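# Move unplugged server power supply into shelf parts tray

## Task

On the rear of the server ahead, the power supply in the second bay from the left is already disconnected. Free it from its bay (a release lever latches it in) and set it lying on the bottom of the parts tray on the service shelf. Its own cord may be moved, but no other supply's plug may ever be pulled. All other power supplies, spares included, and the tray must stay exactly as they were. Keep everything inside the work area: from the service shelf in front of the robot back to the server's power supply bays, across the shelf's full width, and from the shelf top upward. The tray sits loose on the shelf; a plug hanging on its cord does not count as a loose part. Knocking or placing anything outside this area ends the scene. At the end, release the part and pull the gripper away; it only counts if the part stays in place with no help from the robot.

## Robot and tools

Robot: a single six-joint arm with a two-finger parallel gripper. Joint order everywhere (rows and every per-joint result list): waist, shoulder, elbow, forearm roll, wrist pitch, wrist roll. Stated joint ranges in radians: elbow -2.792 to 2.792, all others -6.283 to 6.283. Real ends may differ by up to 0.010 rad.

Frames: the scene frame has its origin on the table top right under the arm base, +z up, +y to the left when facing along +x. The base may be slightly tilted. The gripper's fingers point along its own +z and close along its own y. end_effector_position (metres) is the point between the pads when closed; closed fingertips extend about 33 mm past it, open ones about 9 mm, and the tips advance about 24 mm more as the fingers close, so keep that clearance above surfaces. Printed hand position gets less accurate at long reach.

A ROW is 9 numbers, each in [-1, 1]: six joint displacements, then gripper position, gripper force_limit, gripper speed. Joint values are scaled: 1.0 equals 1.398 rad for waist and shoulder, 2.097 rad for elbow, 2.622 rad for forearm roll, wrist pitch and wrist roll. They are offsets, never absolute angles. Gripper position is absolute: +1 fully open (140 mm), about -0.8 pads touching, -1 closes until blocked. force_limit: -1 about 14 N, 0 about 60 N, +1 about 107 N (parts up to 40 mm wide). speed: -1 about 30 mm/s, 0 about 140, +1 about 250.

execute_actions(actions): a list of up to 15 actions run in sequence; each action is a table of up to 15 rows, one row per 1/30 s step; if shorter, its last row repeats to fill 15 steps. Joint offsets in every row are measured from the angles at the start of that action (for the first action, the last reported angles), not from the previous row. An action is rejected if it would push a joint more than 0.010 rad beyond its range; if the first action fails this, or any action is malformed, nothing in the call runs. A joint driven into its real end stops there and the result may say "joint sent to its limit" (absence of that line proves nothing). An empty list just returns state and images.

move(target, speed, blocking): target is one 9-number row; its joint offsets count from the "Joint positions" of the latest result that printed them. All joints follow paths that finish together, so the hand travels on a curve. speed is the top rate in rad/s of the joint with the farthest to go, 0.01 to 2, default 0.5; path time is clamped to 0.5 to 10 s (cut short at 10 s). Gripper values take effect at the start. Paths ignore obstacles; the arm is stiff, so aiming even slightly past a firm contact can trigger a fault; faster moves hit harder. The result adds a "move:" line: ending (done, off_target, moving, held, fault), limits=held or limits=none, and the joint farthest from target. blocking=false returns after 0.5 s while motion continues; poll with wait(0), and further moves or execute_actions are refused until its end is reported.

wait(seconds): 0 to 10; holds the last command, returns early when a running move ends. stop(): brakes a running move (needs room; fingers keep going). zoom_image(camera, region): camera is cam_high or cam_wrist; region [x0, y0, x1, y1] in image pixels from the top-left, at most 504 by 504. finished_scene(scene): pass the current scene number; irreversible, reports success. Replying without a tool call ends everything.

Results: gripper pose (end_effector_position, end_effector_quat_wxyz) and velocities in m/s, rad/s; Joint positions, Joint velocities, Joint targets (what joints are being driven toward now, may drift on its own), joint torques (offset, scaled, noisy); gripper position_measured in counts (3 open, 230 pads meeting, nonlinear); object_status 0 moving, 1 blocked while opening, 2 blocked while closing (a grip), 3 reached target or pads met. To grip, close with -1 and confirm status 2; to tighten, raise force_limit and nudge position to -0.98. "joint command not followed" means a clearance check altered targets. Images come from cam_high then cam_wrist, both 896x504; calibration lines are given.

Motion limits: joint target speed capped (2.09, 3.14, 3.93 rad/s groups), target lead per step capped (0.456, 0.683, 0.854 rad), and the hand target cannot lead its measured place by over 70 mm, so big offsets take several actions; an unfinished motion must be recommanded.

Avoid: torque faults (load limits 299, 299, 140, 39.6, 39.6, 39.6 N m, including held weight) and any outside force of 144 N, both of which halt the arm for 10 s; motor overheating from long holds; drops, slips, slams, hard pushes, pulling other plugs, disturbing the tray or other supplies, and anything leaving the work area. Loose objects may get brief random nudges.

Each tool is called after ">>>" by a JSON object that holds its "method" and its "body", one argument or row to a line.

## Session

>>> {"method": "execute_actions", "body": {
  "actions": []
}}

Scene clock: 0.00 s.
end_effector_position=(+0.0017, +0.2193, +0.2442) position_measured=3 object_status=3 end_effector_quat_wxyz=(-0.256, -0.216, +0.934, +0.125) end_effector_velocity=(+0.001, +0.000, -0.000) end_effector_angular_velocity=(-0.001, +0.001, -0.002)
Joint names: [waist, shoulder, elbow, forearm roll, wrist pitch, wrist roll]
Joint positions: [ 0.605 -0.44   2.436  0.432  1.533 -1.479]
Joint velocities: [-0.002  0.001 -0.     0.     0.    -0.   ]
Joint torques (N m, as the joint torque sensors report them, + toward a larger angle): no reading
Joint targets: [0.605 -0.440 2.436 0.432 1.533 -1.479]
camera_calibration (this result's frames):
cam_wrist: T_world_to_cam=[[-0.37675, 0.832368, 0.406477, -0.291322], [0.876581, 0.462213, -0.134029, -0.0516874], [-0.29944, 0.305815, -0.903777, 0.351896], [0, 0, 0, 1]] pos_world=[0.0409247, 0.158763, 0.429523]

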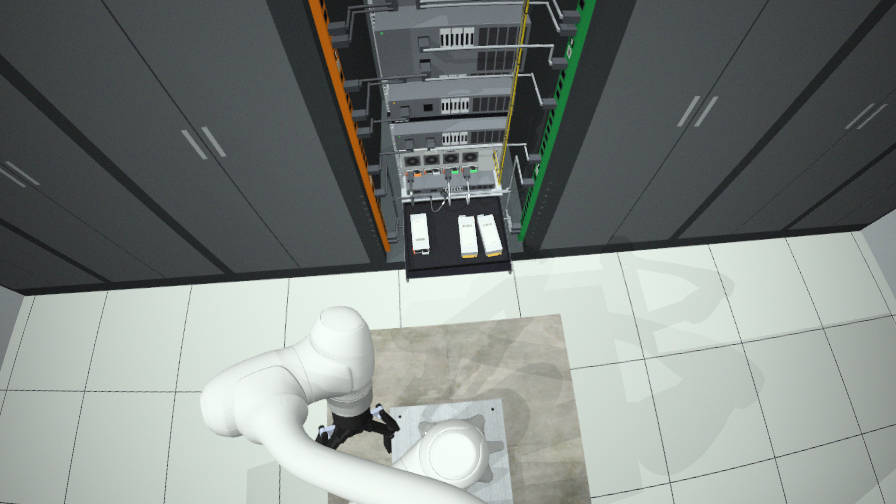

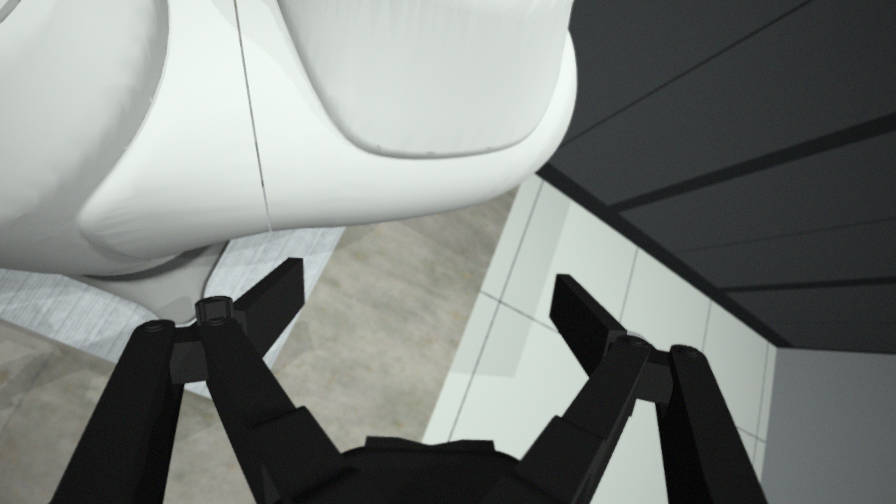

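>>> {"method": "zoom_image", "body": {
  "camera": "cam_high",
  "region": [360, 120, 560, 300]
}}

Region (360, 120, 560, 300) of cam_high's 896x504 image, scaled by 2.520, with more detail than that image has; it fills the top 454 rows of this view, and the rest is white.

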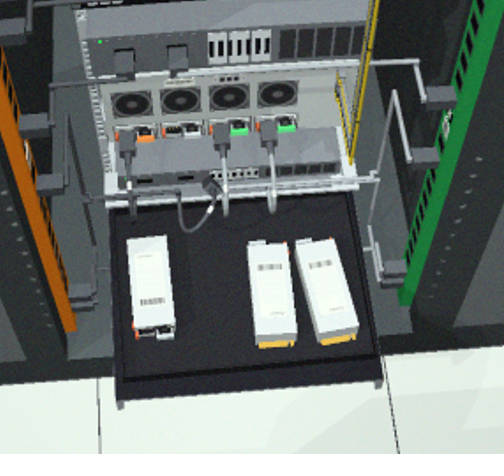

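>>> {"method": "move", "body": {
  "target": [-0.4814, 0.992, -0.1445, 1.0, -0.1392, -0.035, 0.08, 0, 0],
  "speed": 1.0
}}

>>> {"method": "move", "body": {
  "target": [0, 0, 0, 0.0334, 0, 0, 0.08, 0, 0],
  "speed": 0.4
}}

Scene clock: 50.60 s.
end_effector_position=(+0.8493, +0.0423, -0.1207) position_measured=119 object_status=3 end_effector_quat_wxyz=(-0.015, +0.819, +0.030, +0.572) end_effector_velocity=(-0.000, -0.002, -0.001) end_effector_angular_velocity=(+0.000, +0.001, -0.002)
Joint names: [waist, shoulder, elbow, forearm roll, wrist pitch, wrist roll]
Joint positions: [-0.068  0.947  2.133  3.054  1.168 -1.57 ]
Joint velocities: [-0.002  0.001  0.     0.001  0.001  0.   ]
Joint torques (N m, as the joint torque sensors report them, + toward a larger angle): [  0.02 -83.11  -5.33   0.48   2.3    0.23]
Joint targets: [-0.068 0.947 2.133 3.054 1.168 -1.570]
move: done; limits=none; farthest joint: the waist, 0.000 radians from its target (0.673 radians at the start)
camera_calibration (this result's frames):
cam_wrist: T_world_to_cam=[[0.0563263, -0.993951, 0.0942838, -0.00458213], [-0.60252, -0.109139, -0.790606, 0.439303], [0.796114, -0.012276, -0.605023, -0.550844], [0, 0, 0, 1]] pos_world=[0.703481, 0.0366286, 0.0144744]

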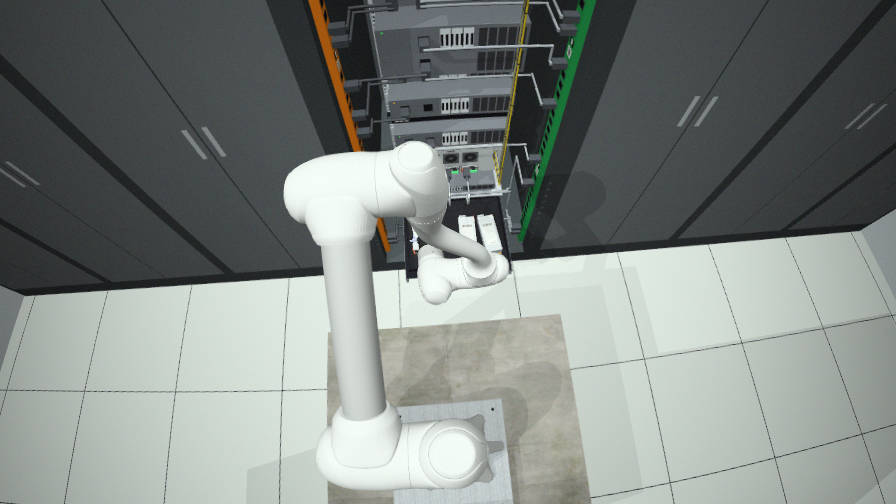

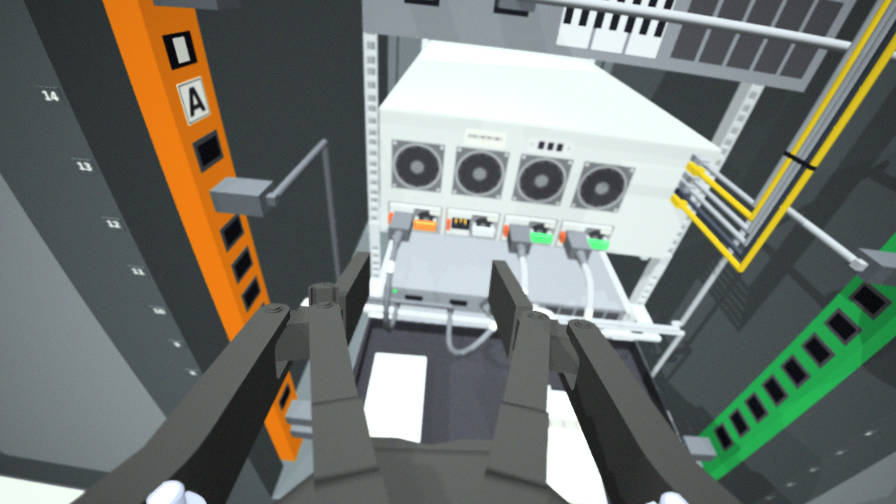

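Scene clock: 51.37 s.
end_effector_position=(+0.8499, +0.0155, -0.1206) position_measured=119 object_status=3 end_effector_quat_wxyz=(+0.008, +0.820, -0.007, +0.573) end_effector_velocity=(-0.000, -0.002, +0.000) end_effector_angular_velocity=(+0.000, +0.000, -0.003)
Joint names: [waist, shoulder, elbow, forearm roll, wrist pitch, wrist roll]
Joint positions: [-0.068  0.947  2.133  3.141  1.168 -1.57 ]
Joint velocities: [-0.002 -0.001  0.001  0.    -0.     0.   ]
Joint torques (N m, as the joint torque sensors report them, + toward a larger angle): [ -0.64 -83.4   -5.14   0.27   2.33   0.29]
Joint targets: [-0.068 0.947 2.133 3.141 1.168 -1.570]
move: done; limits=none; farthest joint: the waist, 0.000 radians from its target (0.000 radians at the start)
camera_calibration (this result's frames):
cam_wrist: T_world_to_cam=[[-0.0307519, -0.995484, 0.0898145, 0.042244], [-0.609131, -0.052578, -0.791325, 0.441554], [0.792473, -0.0790435, -0.604763, -0.547375], [0, 0, 0, 1]] pos_world=[0.704044, 0.0220028, 0.0145866]

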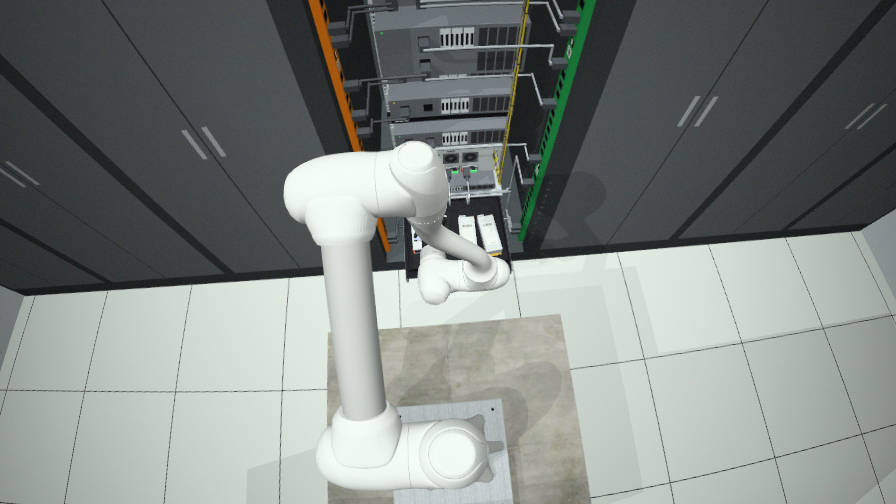

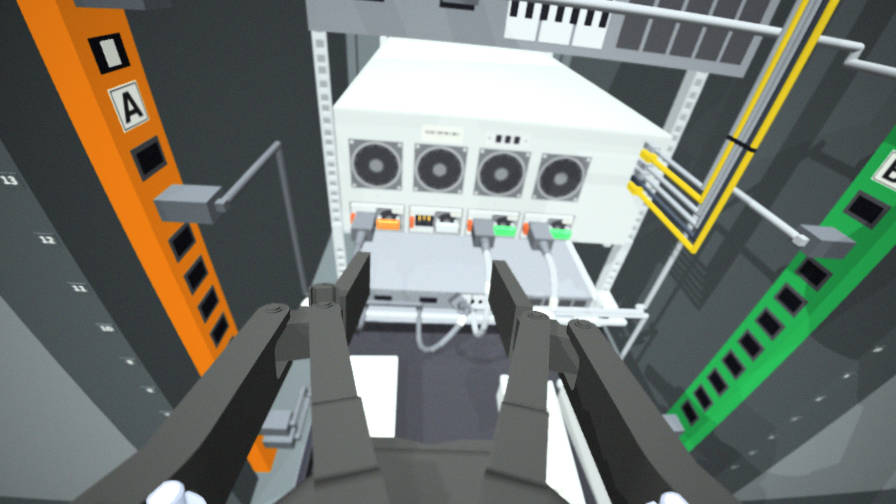

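>>> {"method": "zoom_image", "body": {
  "camera": "cam_wrist",
  "region": [330, 130, 600, 270]
}}

Region (330, 130, 600, 270) of cam_wrist's 896x504 image, scaled by 1.867, with more detail than that image has; it fills the top 261 rows of this view, and the rest is white.

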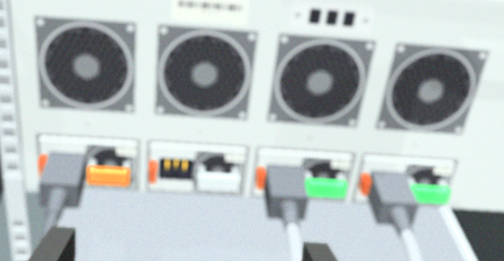

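>>> {"method": "move", "body": {
  "target": [-0.0201, 0.1478, -0.1739, -0.0198, -0.0602, 0, 0.08, 0, 0],
  "speed": 0.4
}}

Scene clock: 77.53 s.
end_effector_position=(+1.0002, -0.0018, -0.2205) position_measured=119 object_status=3 end_effector_quat_wxyz=(+0.006, +0.820, +0.005, +0.573) end_effector_velocity=(+0.000, -0.001, -0.000) end_effector_angular_velocity=(+0.001, +0.000, -0.004)
Joint names: [waist, shoulder, elbow, forearm roll, wrist pitch, wrist roll]
Joint positions: [-0.096  1.153  1.769  3.089  1.01  -1.57 ]
Joint velocities: [-0.     0.    -0.     0.003 -0.001  0.001]
Joint torques (N m, as the joint torque sensors report them, + toward a larger angle): [  -0.98 -103.24  -11.59   -0.4     2.33    0.37]
Joint targets: [-0.096 1.153 1.768 3.089 1.010 -1.570]
move: done; limits=none; farthest joint: the waist, 0.000 radians from its target (0.028 radians at the start)
camera_calibration (this result's frames):
cam_wrist: T_world_to_cam=[[-0.00816371, -0.994865, 0.100883, 0.0184302], [-0.607906, -0.0751653, -0.790443, 0.451997], [0.793967, -0.0677802, -0.604171, -0.729666], [0, 0, 0, 1]] pos_world=[0.854253, 0.00285317, -0.0854244]

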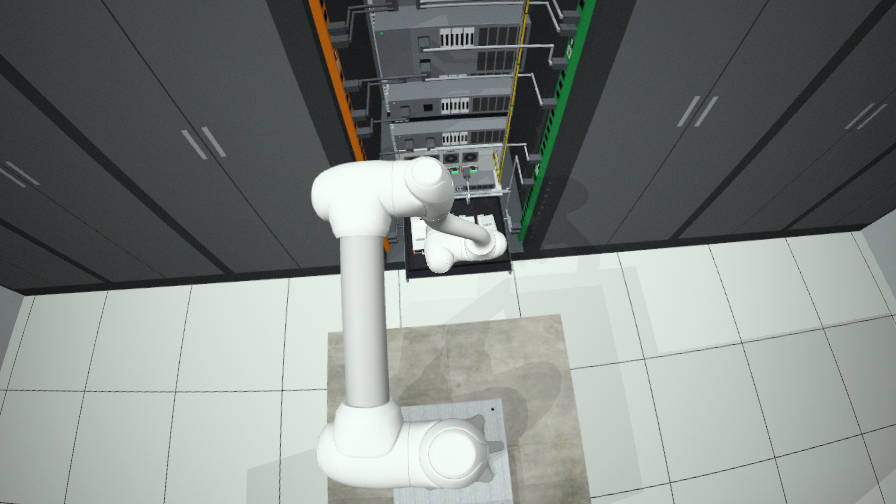

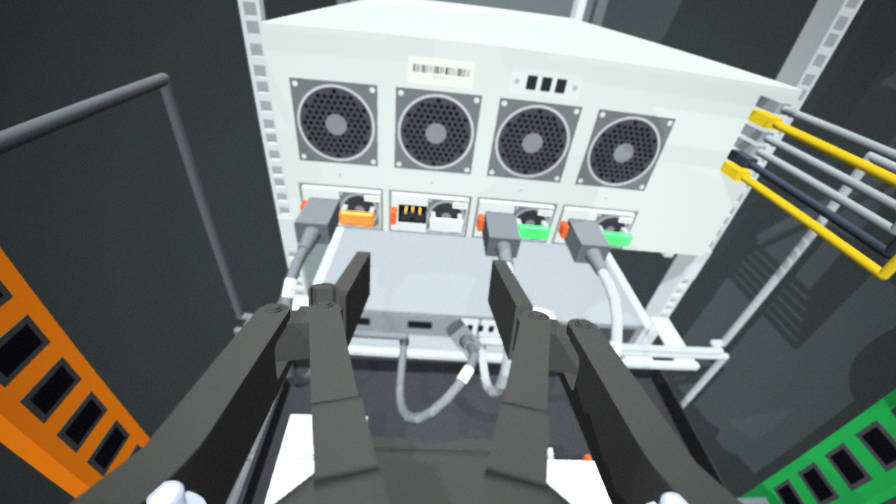

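>>> {"method": "zoom_image", "body": {
  "camera": "cam_wrist",
  "region": [290, 170, 650, 280]
}}

>>> {"method": "zoom_image", "body": {
  "camera": "cam_wrist",
  "region": [330, 180, 530, 260]
}}

Region (290, 170, 650, 280) of cam_wrist's 896x504 image, scaled by 1.400, with more detail than that image has; it fills the top 154 rows of this view, and the rest is white.

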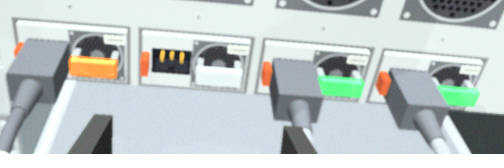

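Region (330, 180, 530, 260) of cam_wrist's 896x504 image, scaled by 2.520, with more detail than that image has; it fills the top 202 rows of this view, and the rest is white.

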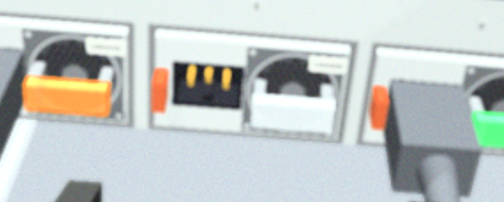

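>>> {"method": "move", "body": {
  "target": [0.0055, 0.0843, -0.1094, 0.0003, -0.0424, 0.0088, 0.08, 0, 0],
  "speed": 0.25
}}

Scene clock: 115.40 s.
end_effector_position=(+1.0852, +0.0007, -0.2727) position_measured=119 object_status=3 end_effector_quat_wxyz=(+0.000, +0.820, -0.000, +0.573) end_effector_velocity=(-0.000, +0.002, -0.001) end_effector_angular_velocity=(+0.000, +0.000, +0.001)
Joint names: [waist, shoulder, elbow, forearm roll, wrist pitch, wrist roll]
Joint positions: [-0.089  1.271  1.539  3.09   0.899 -1.547]
Joint velocities: [ 0.002  0.001 -0.001  0.001  0.    -0.   ]
Joint torques (N m, as the joint torque sensors report them, + toward a larger angle): [  -0.85 -110.1   -15.78   -0.89    2.49    0.48]
Joint targets: [-0.089 1.271 1.539 3.090 0.899 -1.547]
move: done; limits=none; farthest joint: the waist, 0.000 radians from its target (0.008 radians at the start)
camera_calibration (this result's frames):
cam_wrist: T_world_to_cam=[[-0.010711, -0.99636, 0.0845708, 0.0252122], [-0.607793, -0.0606717, -0.791774, 0.462109], [0.794023, -0.0598823, -0.604931, -0.828803], [0, 0, 0, 1]] pos_world=[0.939226, 0.00352676, -0.137615]

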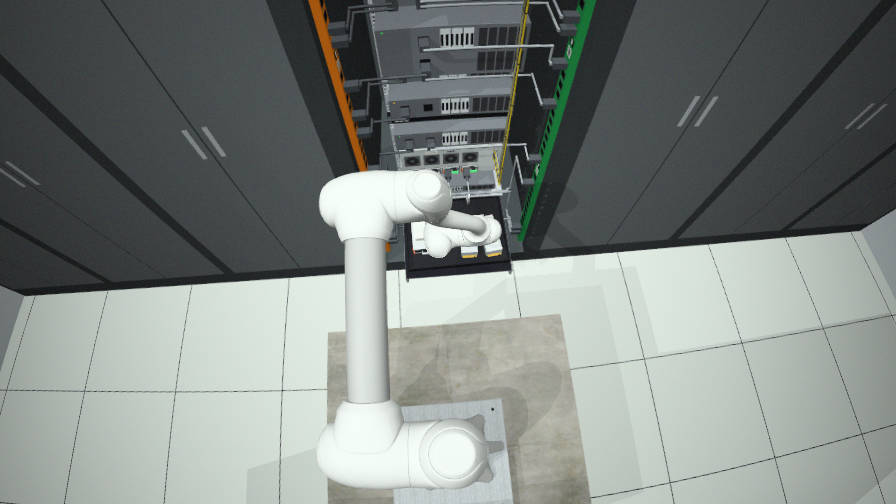

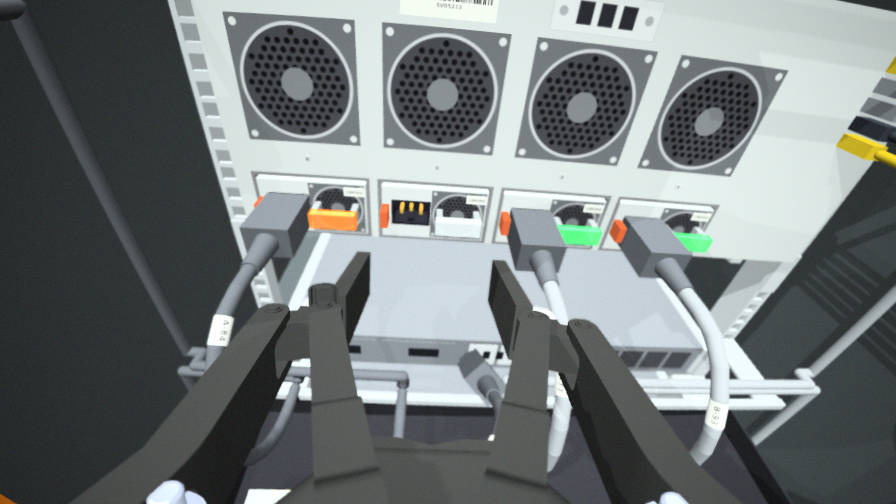

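>>> {"method": "zoom_image", "body": {
  "camera": "cam_wrist",
  "region": [300, 165, 640, 365]
}}

Region (300, 165, 640, 365) of cam_wrist's 896x504 image, scaled by 1.482, with more detail than that image has; it fills the top 296 rows of this view, and the rest is white.

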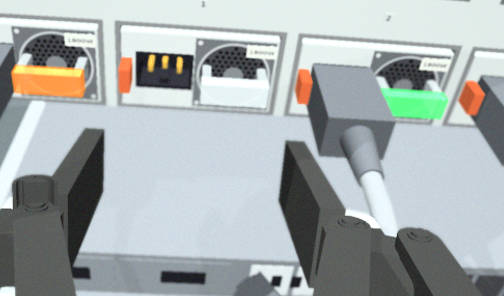

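>>> {"method": "move", "body": {
  "target": [0.0036, 0.0109, -0.0413, 0.0013, -0.0272, 0.0008, 0.08, 0, 0],
  "speed": 0.08
}}

Scene clock: 140.60 s.
end_effector_position=(+1.1251, +0.0031, -0.2679) position_measured=119 object_status=3 end_effector_quat_wxyz=(+0.000, +0.820, -0.000, +0.573) end_effector_velocity=(+0.001, -0.001, +0.002) end_effector_angular_velocity=(-0.001, -0.002, -0.000)
Joint names: [waist, shoulder, elbow, forearm roll, wrist pitch, wrist roll]
Joint positions: [-0.084  1.286  1.453  3.094  0.828 -1.545]
Joint velocities: [-0.001 -0.002  0.    -0.001  0.    -0.   ]
Joint torques (N m, as the joint torque sensors report them, + toward a larger angle): [  -0.27 -112.9   -19.67   -1.37    2.23    0.35]
Joint targets: [-0.084 1.286 1.453 3.094 0.828 -1.545]
move: done; limits=none; farthest joint: the waist, 0.000 radians from its target (0.005 radians at the start)
camera_calibration (this result's frames):
cam_wrist: T_world_to_cam=[[-0.0108364, -0.996349, 0.0846777, 0.0278001], [-0.607753, -0.0606838, -0.791804, 0.490327], [0.794052, -0.0600434, -0.604877, -0.857462], [0, 0, 0, 1]] pos_world=[0.979169, 0.00596848, -0.132771]

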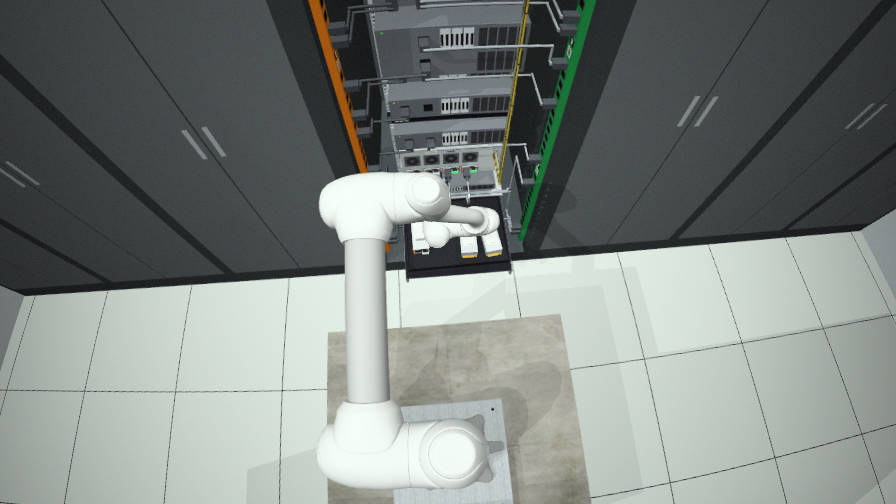

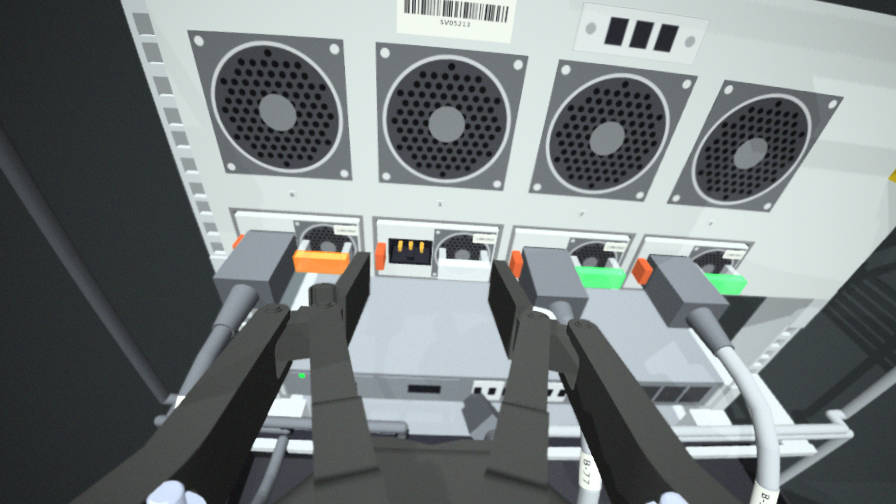

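>>> {"method": "zoom_image", "body": {
  "camera": "cam_wrist",
  "region": [330, 200, 570, 340]
}}

Region (330, 200, 570, 340) of cam_wrist's 896x504 image, scaled by 2.100, with more detail than that image has; it fills the top 294 rows of this view, and the rest is white.

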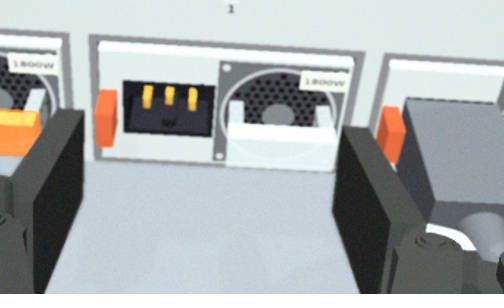

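>>> {"method": "move", "body": {
  "target": [-0.0007, 0.0004, -0.0084, -0.0004, -0.0065, 0, 0.08, 0, 0],
  "speed": 0.03
}}

>>> {"method": "zoom_image", "body": {
  "camera": "cam_wrist",
  "region": [330, 200, 570, 340]
}}

Scene clock: 155.77 s.
end_effector_position=(+1.1340, +0.0017, -0.2645) position_measured=119 object_status=3 end_effector_quat_wxyz=(+0.001, +0.820, -0.000, +0.573) end_effector_velocity=(+0.000, -0.000, -0.001) end_effector_angular_velocity=(-0.001, +0.002, +0.000)
Joint names: [waist, shoulder, elbow, forearm roll, wrist pitch, wrist roll]
Joint positions: [-0.085  1.287  1.435  3.093  0.811 -1.545]
Joint velocities: [-0.     0.001 -0.001 -0.    -0.002 -0.001]
Joint torques (N m, as the joint torque sensors report them, + toward a larger angle): [  -1.23 -114.24  -19.61   -1.4     2.62    0.34]
Joint targets: [-0.085 1.287 1.435 3.093 0.811 -1.545]
move: done; limits=none; farthest joint: the waist, 0.000 radians from its target (0.001 radians at the start)
camera_calibration (this result's frames):
cam_wrist: T_world_to_cam=[[-0.0111584, -0.996246, 0.0858507, 0.0269539], [-0.607784, -0.0614187, -0.791723, 0.498365], [0.794024, -0.0610131, -0.604817, -0.86248], [0, 0, 0, 1]] pos_world=[0.988029, 0.00483912, -0.129389]

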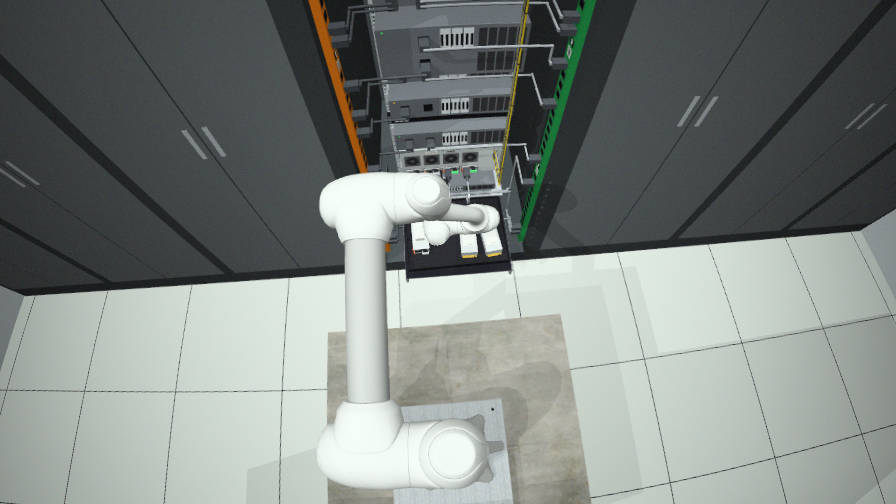

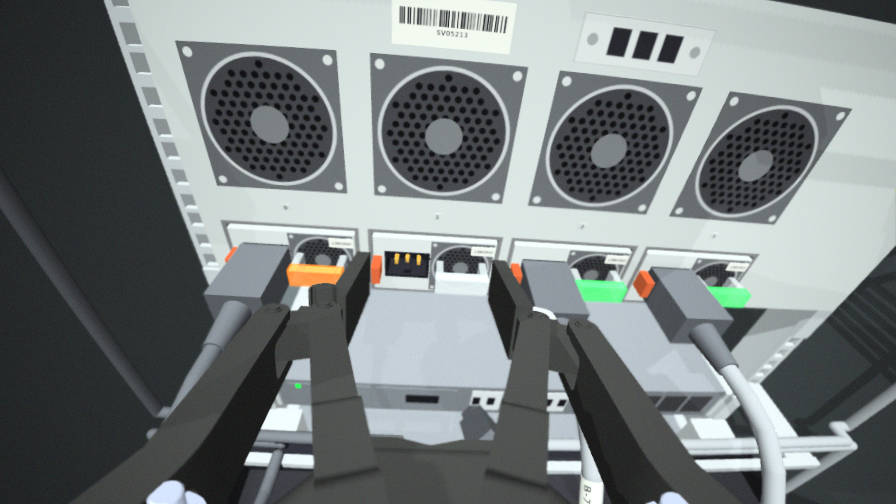

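Region (330, 200, 570, 340) of cam_wrist's 896x504 image, scaled by 2.100, with more detail than that image has; it fills the top 294 rows of this view, and the rest is white.

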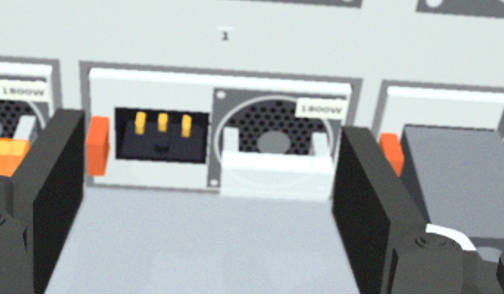

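>>> {"method": "execute_actions", "body": {
  "actions": [
    [[-0.0003,0,0,0,0,0,0.08,-0.5,-1],[-0.0005,0,0,0,0,0,0.08,-0.5,-1],[-0.0007,0,0,0,0,0,0.08,-0.5,-1],[-0.0009,0,0,0,0,0,-1,-0.5,-1],[-0.0011,0,0,0,0,0,-1,-0.5,-1],[-0.0013,0,0,0,0,0,-1,-0.5,-1],[-0.0015,0,0,0,0,0,-1,-0.5,-1],[-0.0017,0,0,0,0,0,-1,-0.5,-1],[-0.0019,0,0,0,0,0,-1,-0.5,-1],[-0.0021,0,0,0,0,0,-1,-0.5,-1],[-0.0023,0,0,0,0,0,-1,-0.5,-1],[-0.0025,0,0,0,0,0,-1,-0.5,-1]],
    [[0,0,0,0,0,0,-1,-0.5,-1]]
  ]
}}

>>> {"method": "zoom_image", "body": {
  "camera": "cam_wrist",
  "region": [330, 200, 570, 340]
}}

Scene clock: 168.63 s.
end_effector_position=(+1.1340, -0.0023, -0.2645) position_measured=146 object_status=2 end_effector_quat_wxyz=(+0.002, +0.820, -0.002, +0.573) end_effector_velocity=(+0.001, -0.002, +0.001) end_effector_angular_velocity=(+0.000, -0.001, -0.002)
Joint names: [waist, shoulder, elbow, forearm roll, wrist pitch, wrist roll]
Joint positions: [-0.088  1.287  1.435  3.093  0.811 -1.545]
Joint velocities: [-0.001 -0.    -0.001  0.001  0.     0.   ]
Joint torques (N m, as the joint torque sensors report them, + toward a larger angle): [   9.21 -108.19  -30.01   -4.05    0.22    0.68]
Joint targets: [-0.088 1.287 1.435 3.093 0.811 -1.545]
camera_calibration (this result's frames):
cam_wrist: T_world_to_cam=[[-0.0147031, -0.996195, 0.0859019, 0.0269284], [-0.607978, -0.0592982, -0.791737, 0.498369], [0.793818, -0.0638674, -0.604793, -0.86249], [0, 0, 0, 1]] pos_world=[0.988054, 0.00129334, -0.129364]

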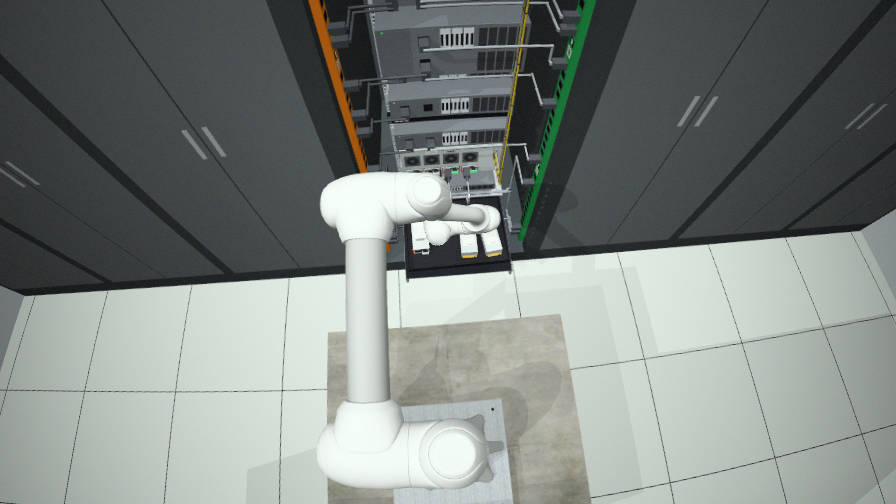

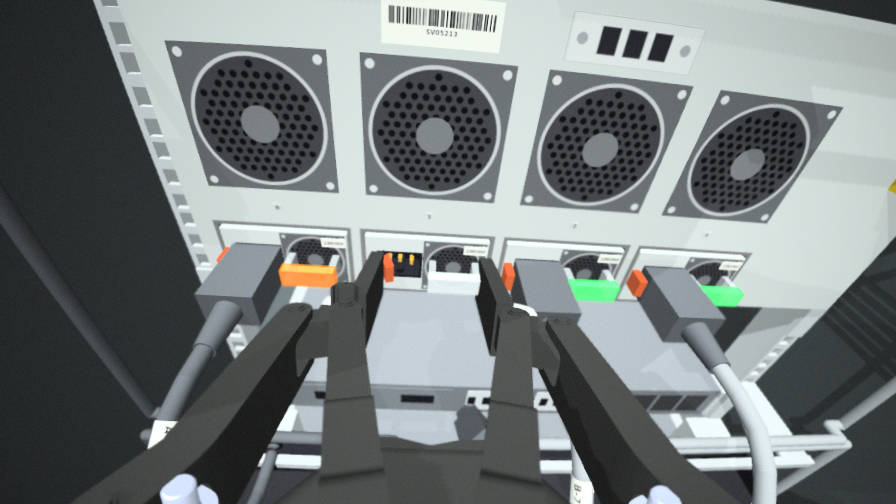

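Region (330, 200, 570, 340) of cam_wrist's 896x504 image, scaled by 2.100, with more detail than that image has; it fills the top 294 rows of this view, and the rest is white.

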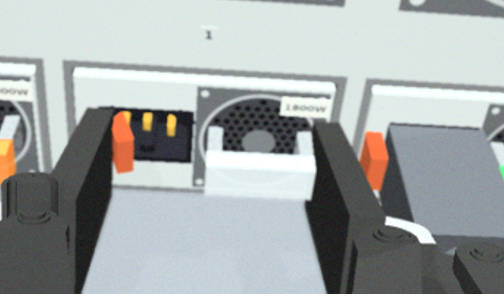

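>>> {"method": "execute_actions", "body": {
  "actions": [
    [[-0.0007,-0.0003,0.0008,0,0.0005,0,-0.98,0.7,-1]],
    [[0,0,0,0,0,0,-0.98,0.7,-1]]
  ]
}}

Scene clock: 174.83 s.
end_effector_position=(+1.1333, -0.0032, -0.2645) position_measured=153 object_status=2 end_effector_quat_wxyz=(+0.002, +0.820, -0.002, +0.573) end_effector_velocity=(+0.000, -0.001, +0.001) end_effector_angular_velocity=(+0.000, -0.003, -0.001)
Joint names: [waist, shoulder, elbow, forearm roll, wrist pitch, wrist roll]
Joint positions: [-0.089  1.286  1.437  3.092  0.812 -1.545]
Joint velocities: [-0.    -0.    -0.     0.001  0.002 -0.   ]
Joint torques (N m, as the joint torque sensors report them, + toward a larger angle): [ -10.66 -106.2   -11.73    2.2     0.05    1.02]
Joint targets: [-0.089 1.286 1.437 3.092 0.812 -1.545]
camera_calibration (this result's frames):
cam_wrist: T_world_to_cam=[[-0.0154167, -0.996185, 0.0858987, 0.0268488], [-0.607943, -0.0588664, -0.791796, 0.49786], [0.793831, -0.0644284, -0.604716, -0.862001], [0, 0, 0, 1]] pos_world=[0.987368, 0.000516224, -0.129369]

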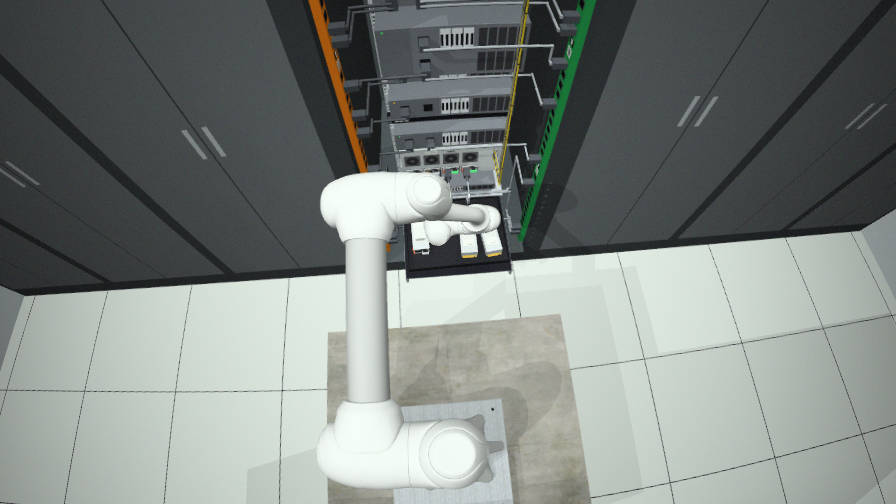

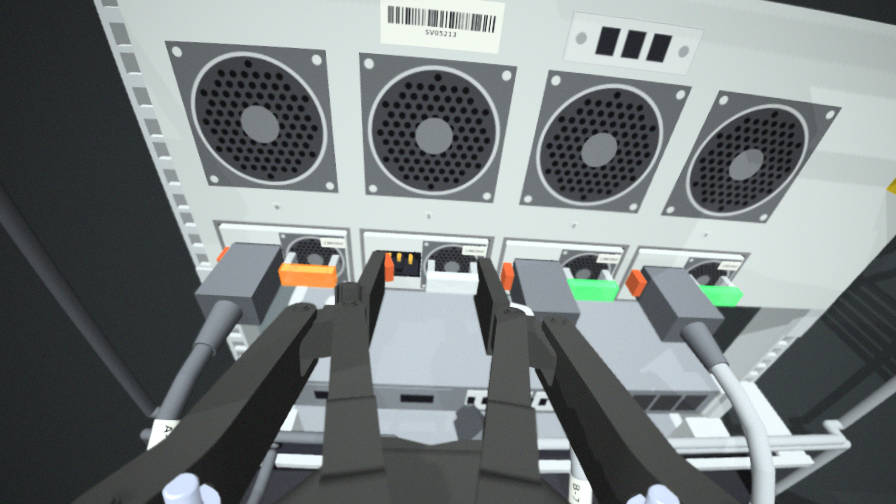

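>>> {"method": "move", "body": {
  "target": [-0.0003, -0.00886, 0.0224, 0, 0.01319, -0.0006, -0.98, 0.7, -1],
  "speed": 0.03
}}

Scene clock: 192.27 s.
end_effector_position=(+1.1134, -0.0025, -0.2645) position_measured=154 object_status=2 end_effector_quat_wxyz=(+0.002, +0.820, -0.002, +0.573) end_effector_velocity=(+0.001, +0.001, +0.001) end_effector_angular_velocity=(+0.000, -0.001, +0.001)
Joint names: [waist, shoulder, elbow, forearm roll, wrist pitch, wrist roll]
Joint positions: [-0.09   1.274  1.484  3.092  0.847 -1.547]
Joint velocities: [ 0.001 -0.001 -0.     0.001 -0.001  0.   ]
Joint torques (N m, as the joint torque sensors report them, + toward a larger angle): [  10.35 -104.96   -3.49   -2.56    0.77    0.86]
Joint targets: [-0.090 1.274 1.484 3.092 0.847 -1.547]
move: done; limits=none; farthest joint: the waist, 0.000 radians from its target (0.000 radians at the start)
camera_calibration (this result's frames):
cam_wrist: T_world_to_cam=[[-0.0146822, -0.996203, 0.0858106, 0.0264147], [-0.607891, -0.0592452, -0.791807, 0.485713], [0.793884, -0.063789, -0.604714, -0.846152], [0, 0, 0, 1]] pos_world=[0.967395, 0.00111539, -0.129355]

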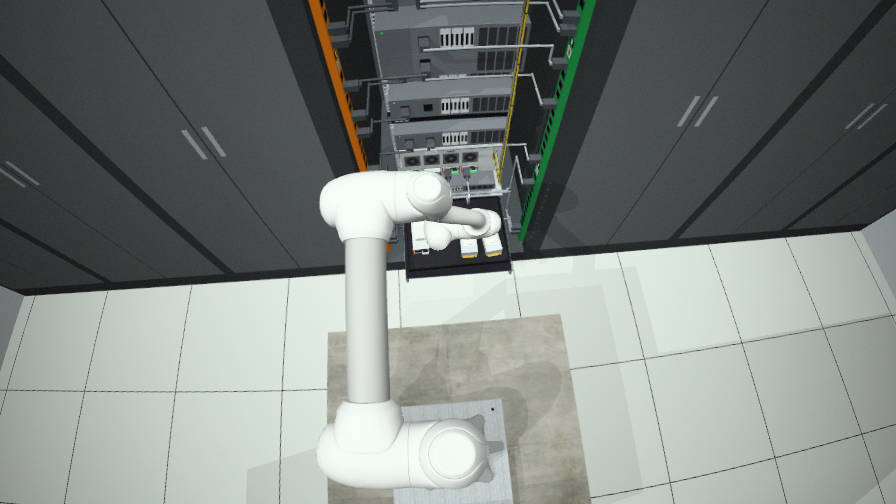

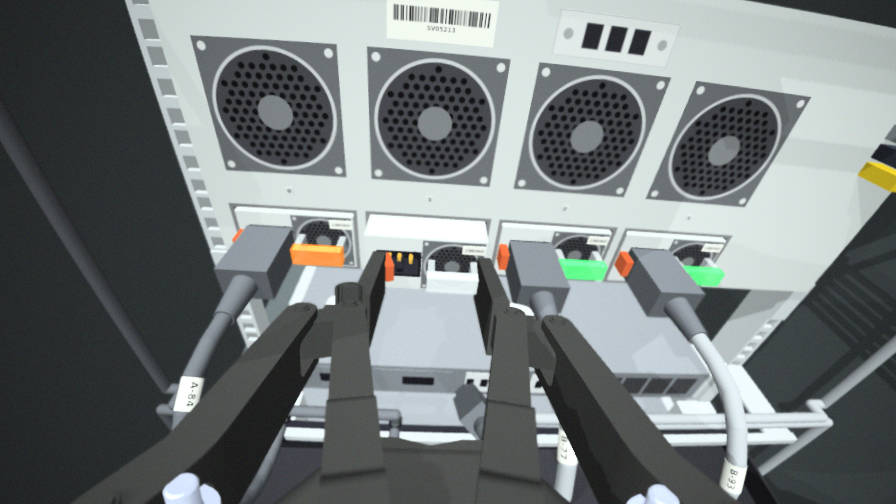

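>>> {"method": "move", "body": {
  "target": [-0.0018, -0.01548, 0.04296, 0, 0.0261, -0.0013, -0.98, 0.7, -1],
  "speed": 0.07
}}

Scene clock: 200.17 s.
end_effector_position=(+1.0734, -0.0027, -0.2644) position_measured=154 object_status=2 end_effector_quat_wxyz=(+0.002, +0.820, -0.002, +0.573) end_effector_velocity=(-0.000, +0.000, +0.000) end_effector_angular_velocity=(+0.001, +0.000, -0.001)
Joint names: [waist, shoulder, elbow, forearm roll, wrist pitch, wrist roll]
Joint positions: [-0.092  1.252  1.574  3.092  0.915 -1.55 ]
Joint velocities: [ 0.001 -0.001  0.     0.001 -0.     0.   ]
Joint torques (N m, as the joint torque sensors report them, + toward a larger angle): [  -6.88 -107.52   -8.39    1.94    2.01    0.73]
Joint targets: [-0.092 1.252 1.574 3.092 0.915 -1.550]
move: done; limits=none; farthest joint: the wrist pitch, 0.001 radians from its target (0.069 radians at the start)
camera_calibration (this result's frames):
cam_wrist: T_world_to_cam=[[-0.0148429, -0.996195, 0.0858745, 0.0257536], [-0.607958, -0.0591933, -0.791759, 0.461511], [0.79383, -0.0639602, -0.604767, -0.814344], [0, 0, 0, 1]] pos_world=[0.927412, 0.000888388, -0.129294]

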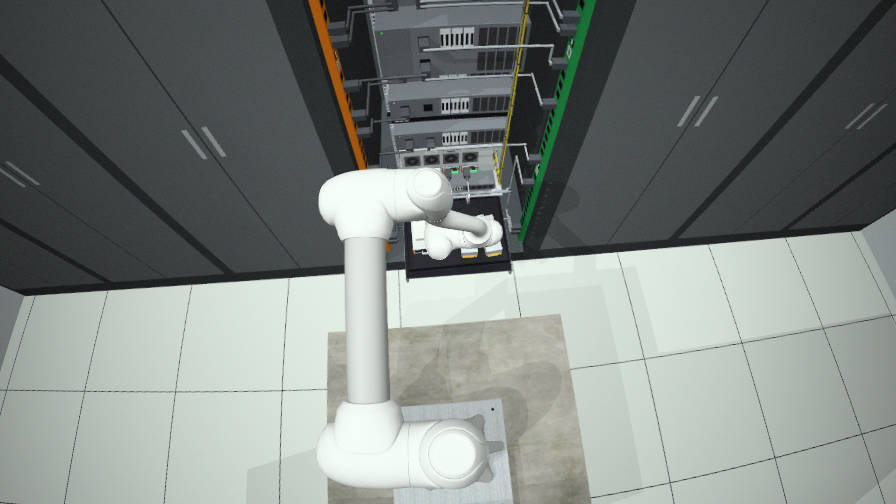

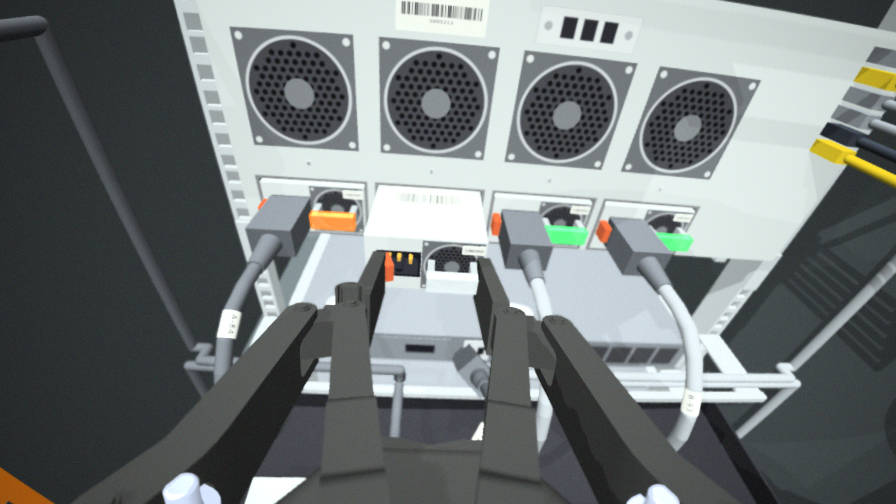

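>>> {"method": "move", "body": {
  "target": [-0.0026, -0.01978, 0.07002, 0, 0.04545, -0.0023, -0.98, 0.7, -1],
  "speed": 0.1
}}

Scene clock: 205.30 s.
end_effector_position=(+1.0034, -0.0022, -0.2643) position_measured=154 object_status=2 end_effector_quat_wxyz=(+0.002, +0.820, -0.002, +0.573) end_effector_velocity=(+0.000, +0.001, +0.001) end_effector_angular_velocity=(-0.000, -0.001, +0.002)
Joint names: [waist, shoulder, elbow, forearm roll, wrist pitch, wrist roll]
Joint positions: [-0.096  1.225  1.72   3.092  1.034 -1.556]
Joint velocities: [ 0.001 -0.002  0.    -0.001 -0.    -0.   ]
Joint torques (N m, as the joint torque sensors report them, + toward a larger angle): [  -9.07 -105.54   -8.93    3.11    3.27    0.57]
Joint targets: [-0.096 1.225 1.720 3.092 1.034 -1.556]
move: done; limits=none; farthest joint: the waist, 0.000 radians from its target (0.004 radians at the start)
camera_calibration (this result's frames):
cam_wrist: T_world_to_cam=[[-0.0150266, -0.996192, 0.0858836, 0.0254666], [-0.607932, -0.0590914, -0.791787, 0.419069], [0.793847, -0.0641092, -0.604729, -0.758758], [0, 0, 0, 1]] pos_world=[0.857486, 0.0014896, -0.129217]

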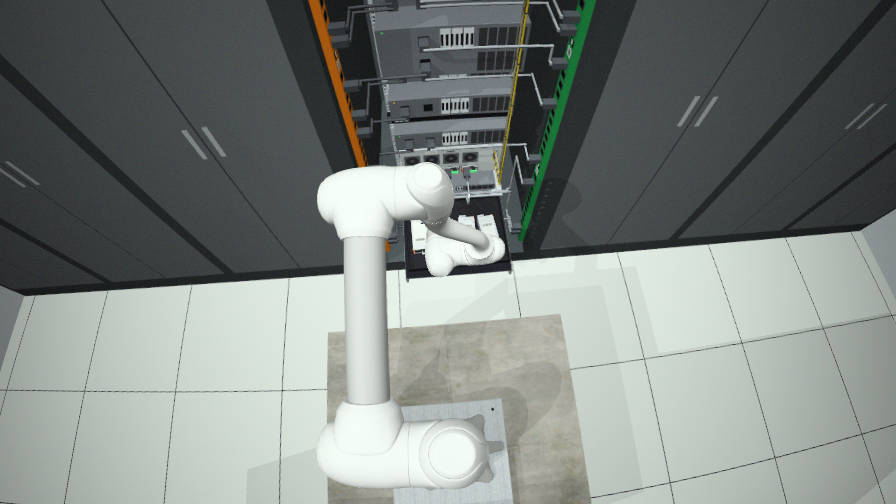

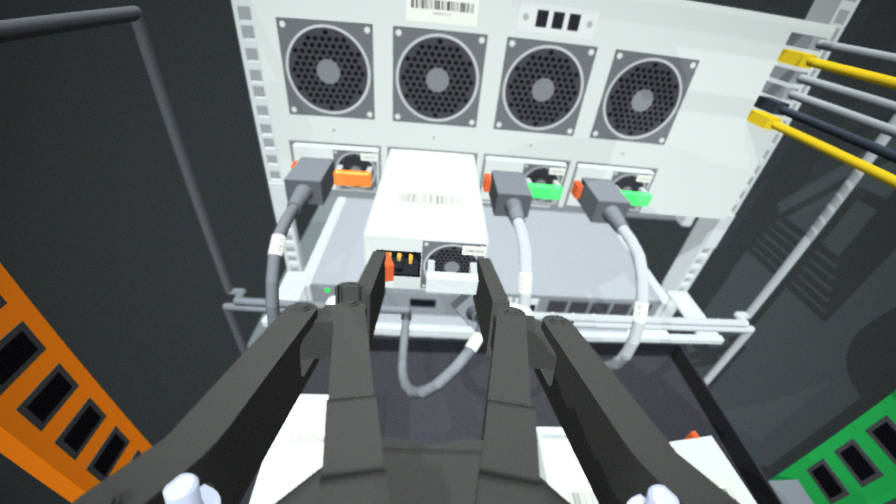

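>>> {"method": "zoom_image", "body": {
  "camera": "cam_wrist",
  "region": [340, 130, 580, 330]
}}

Region (340, 130, 580, 330) of cam_wrist's 896x504 image, scaled by 2.100, with more detail than that image has.

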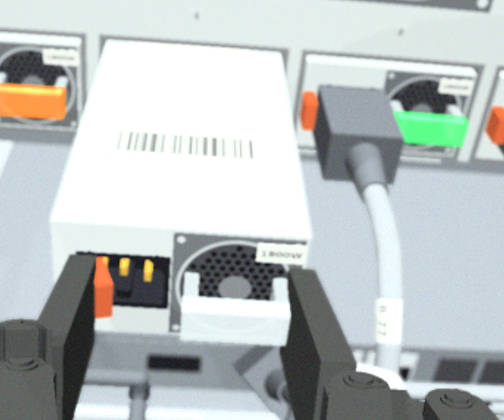

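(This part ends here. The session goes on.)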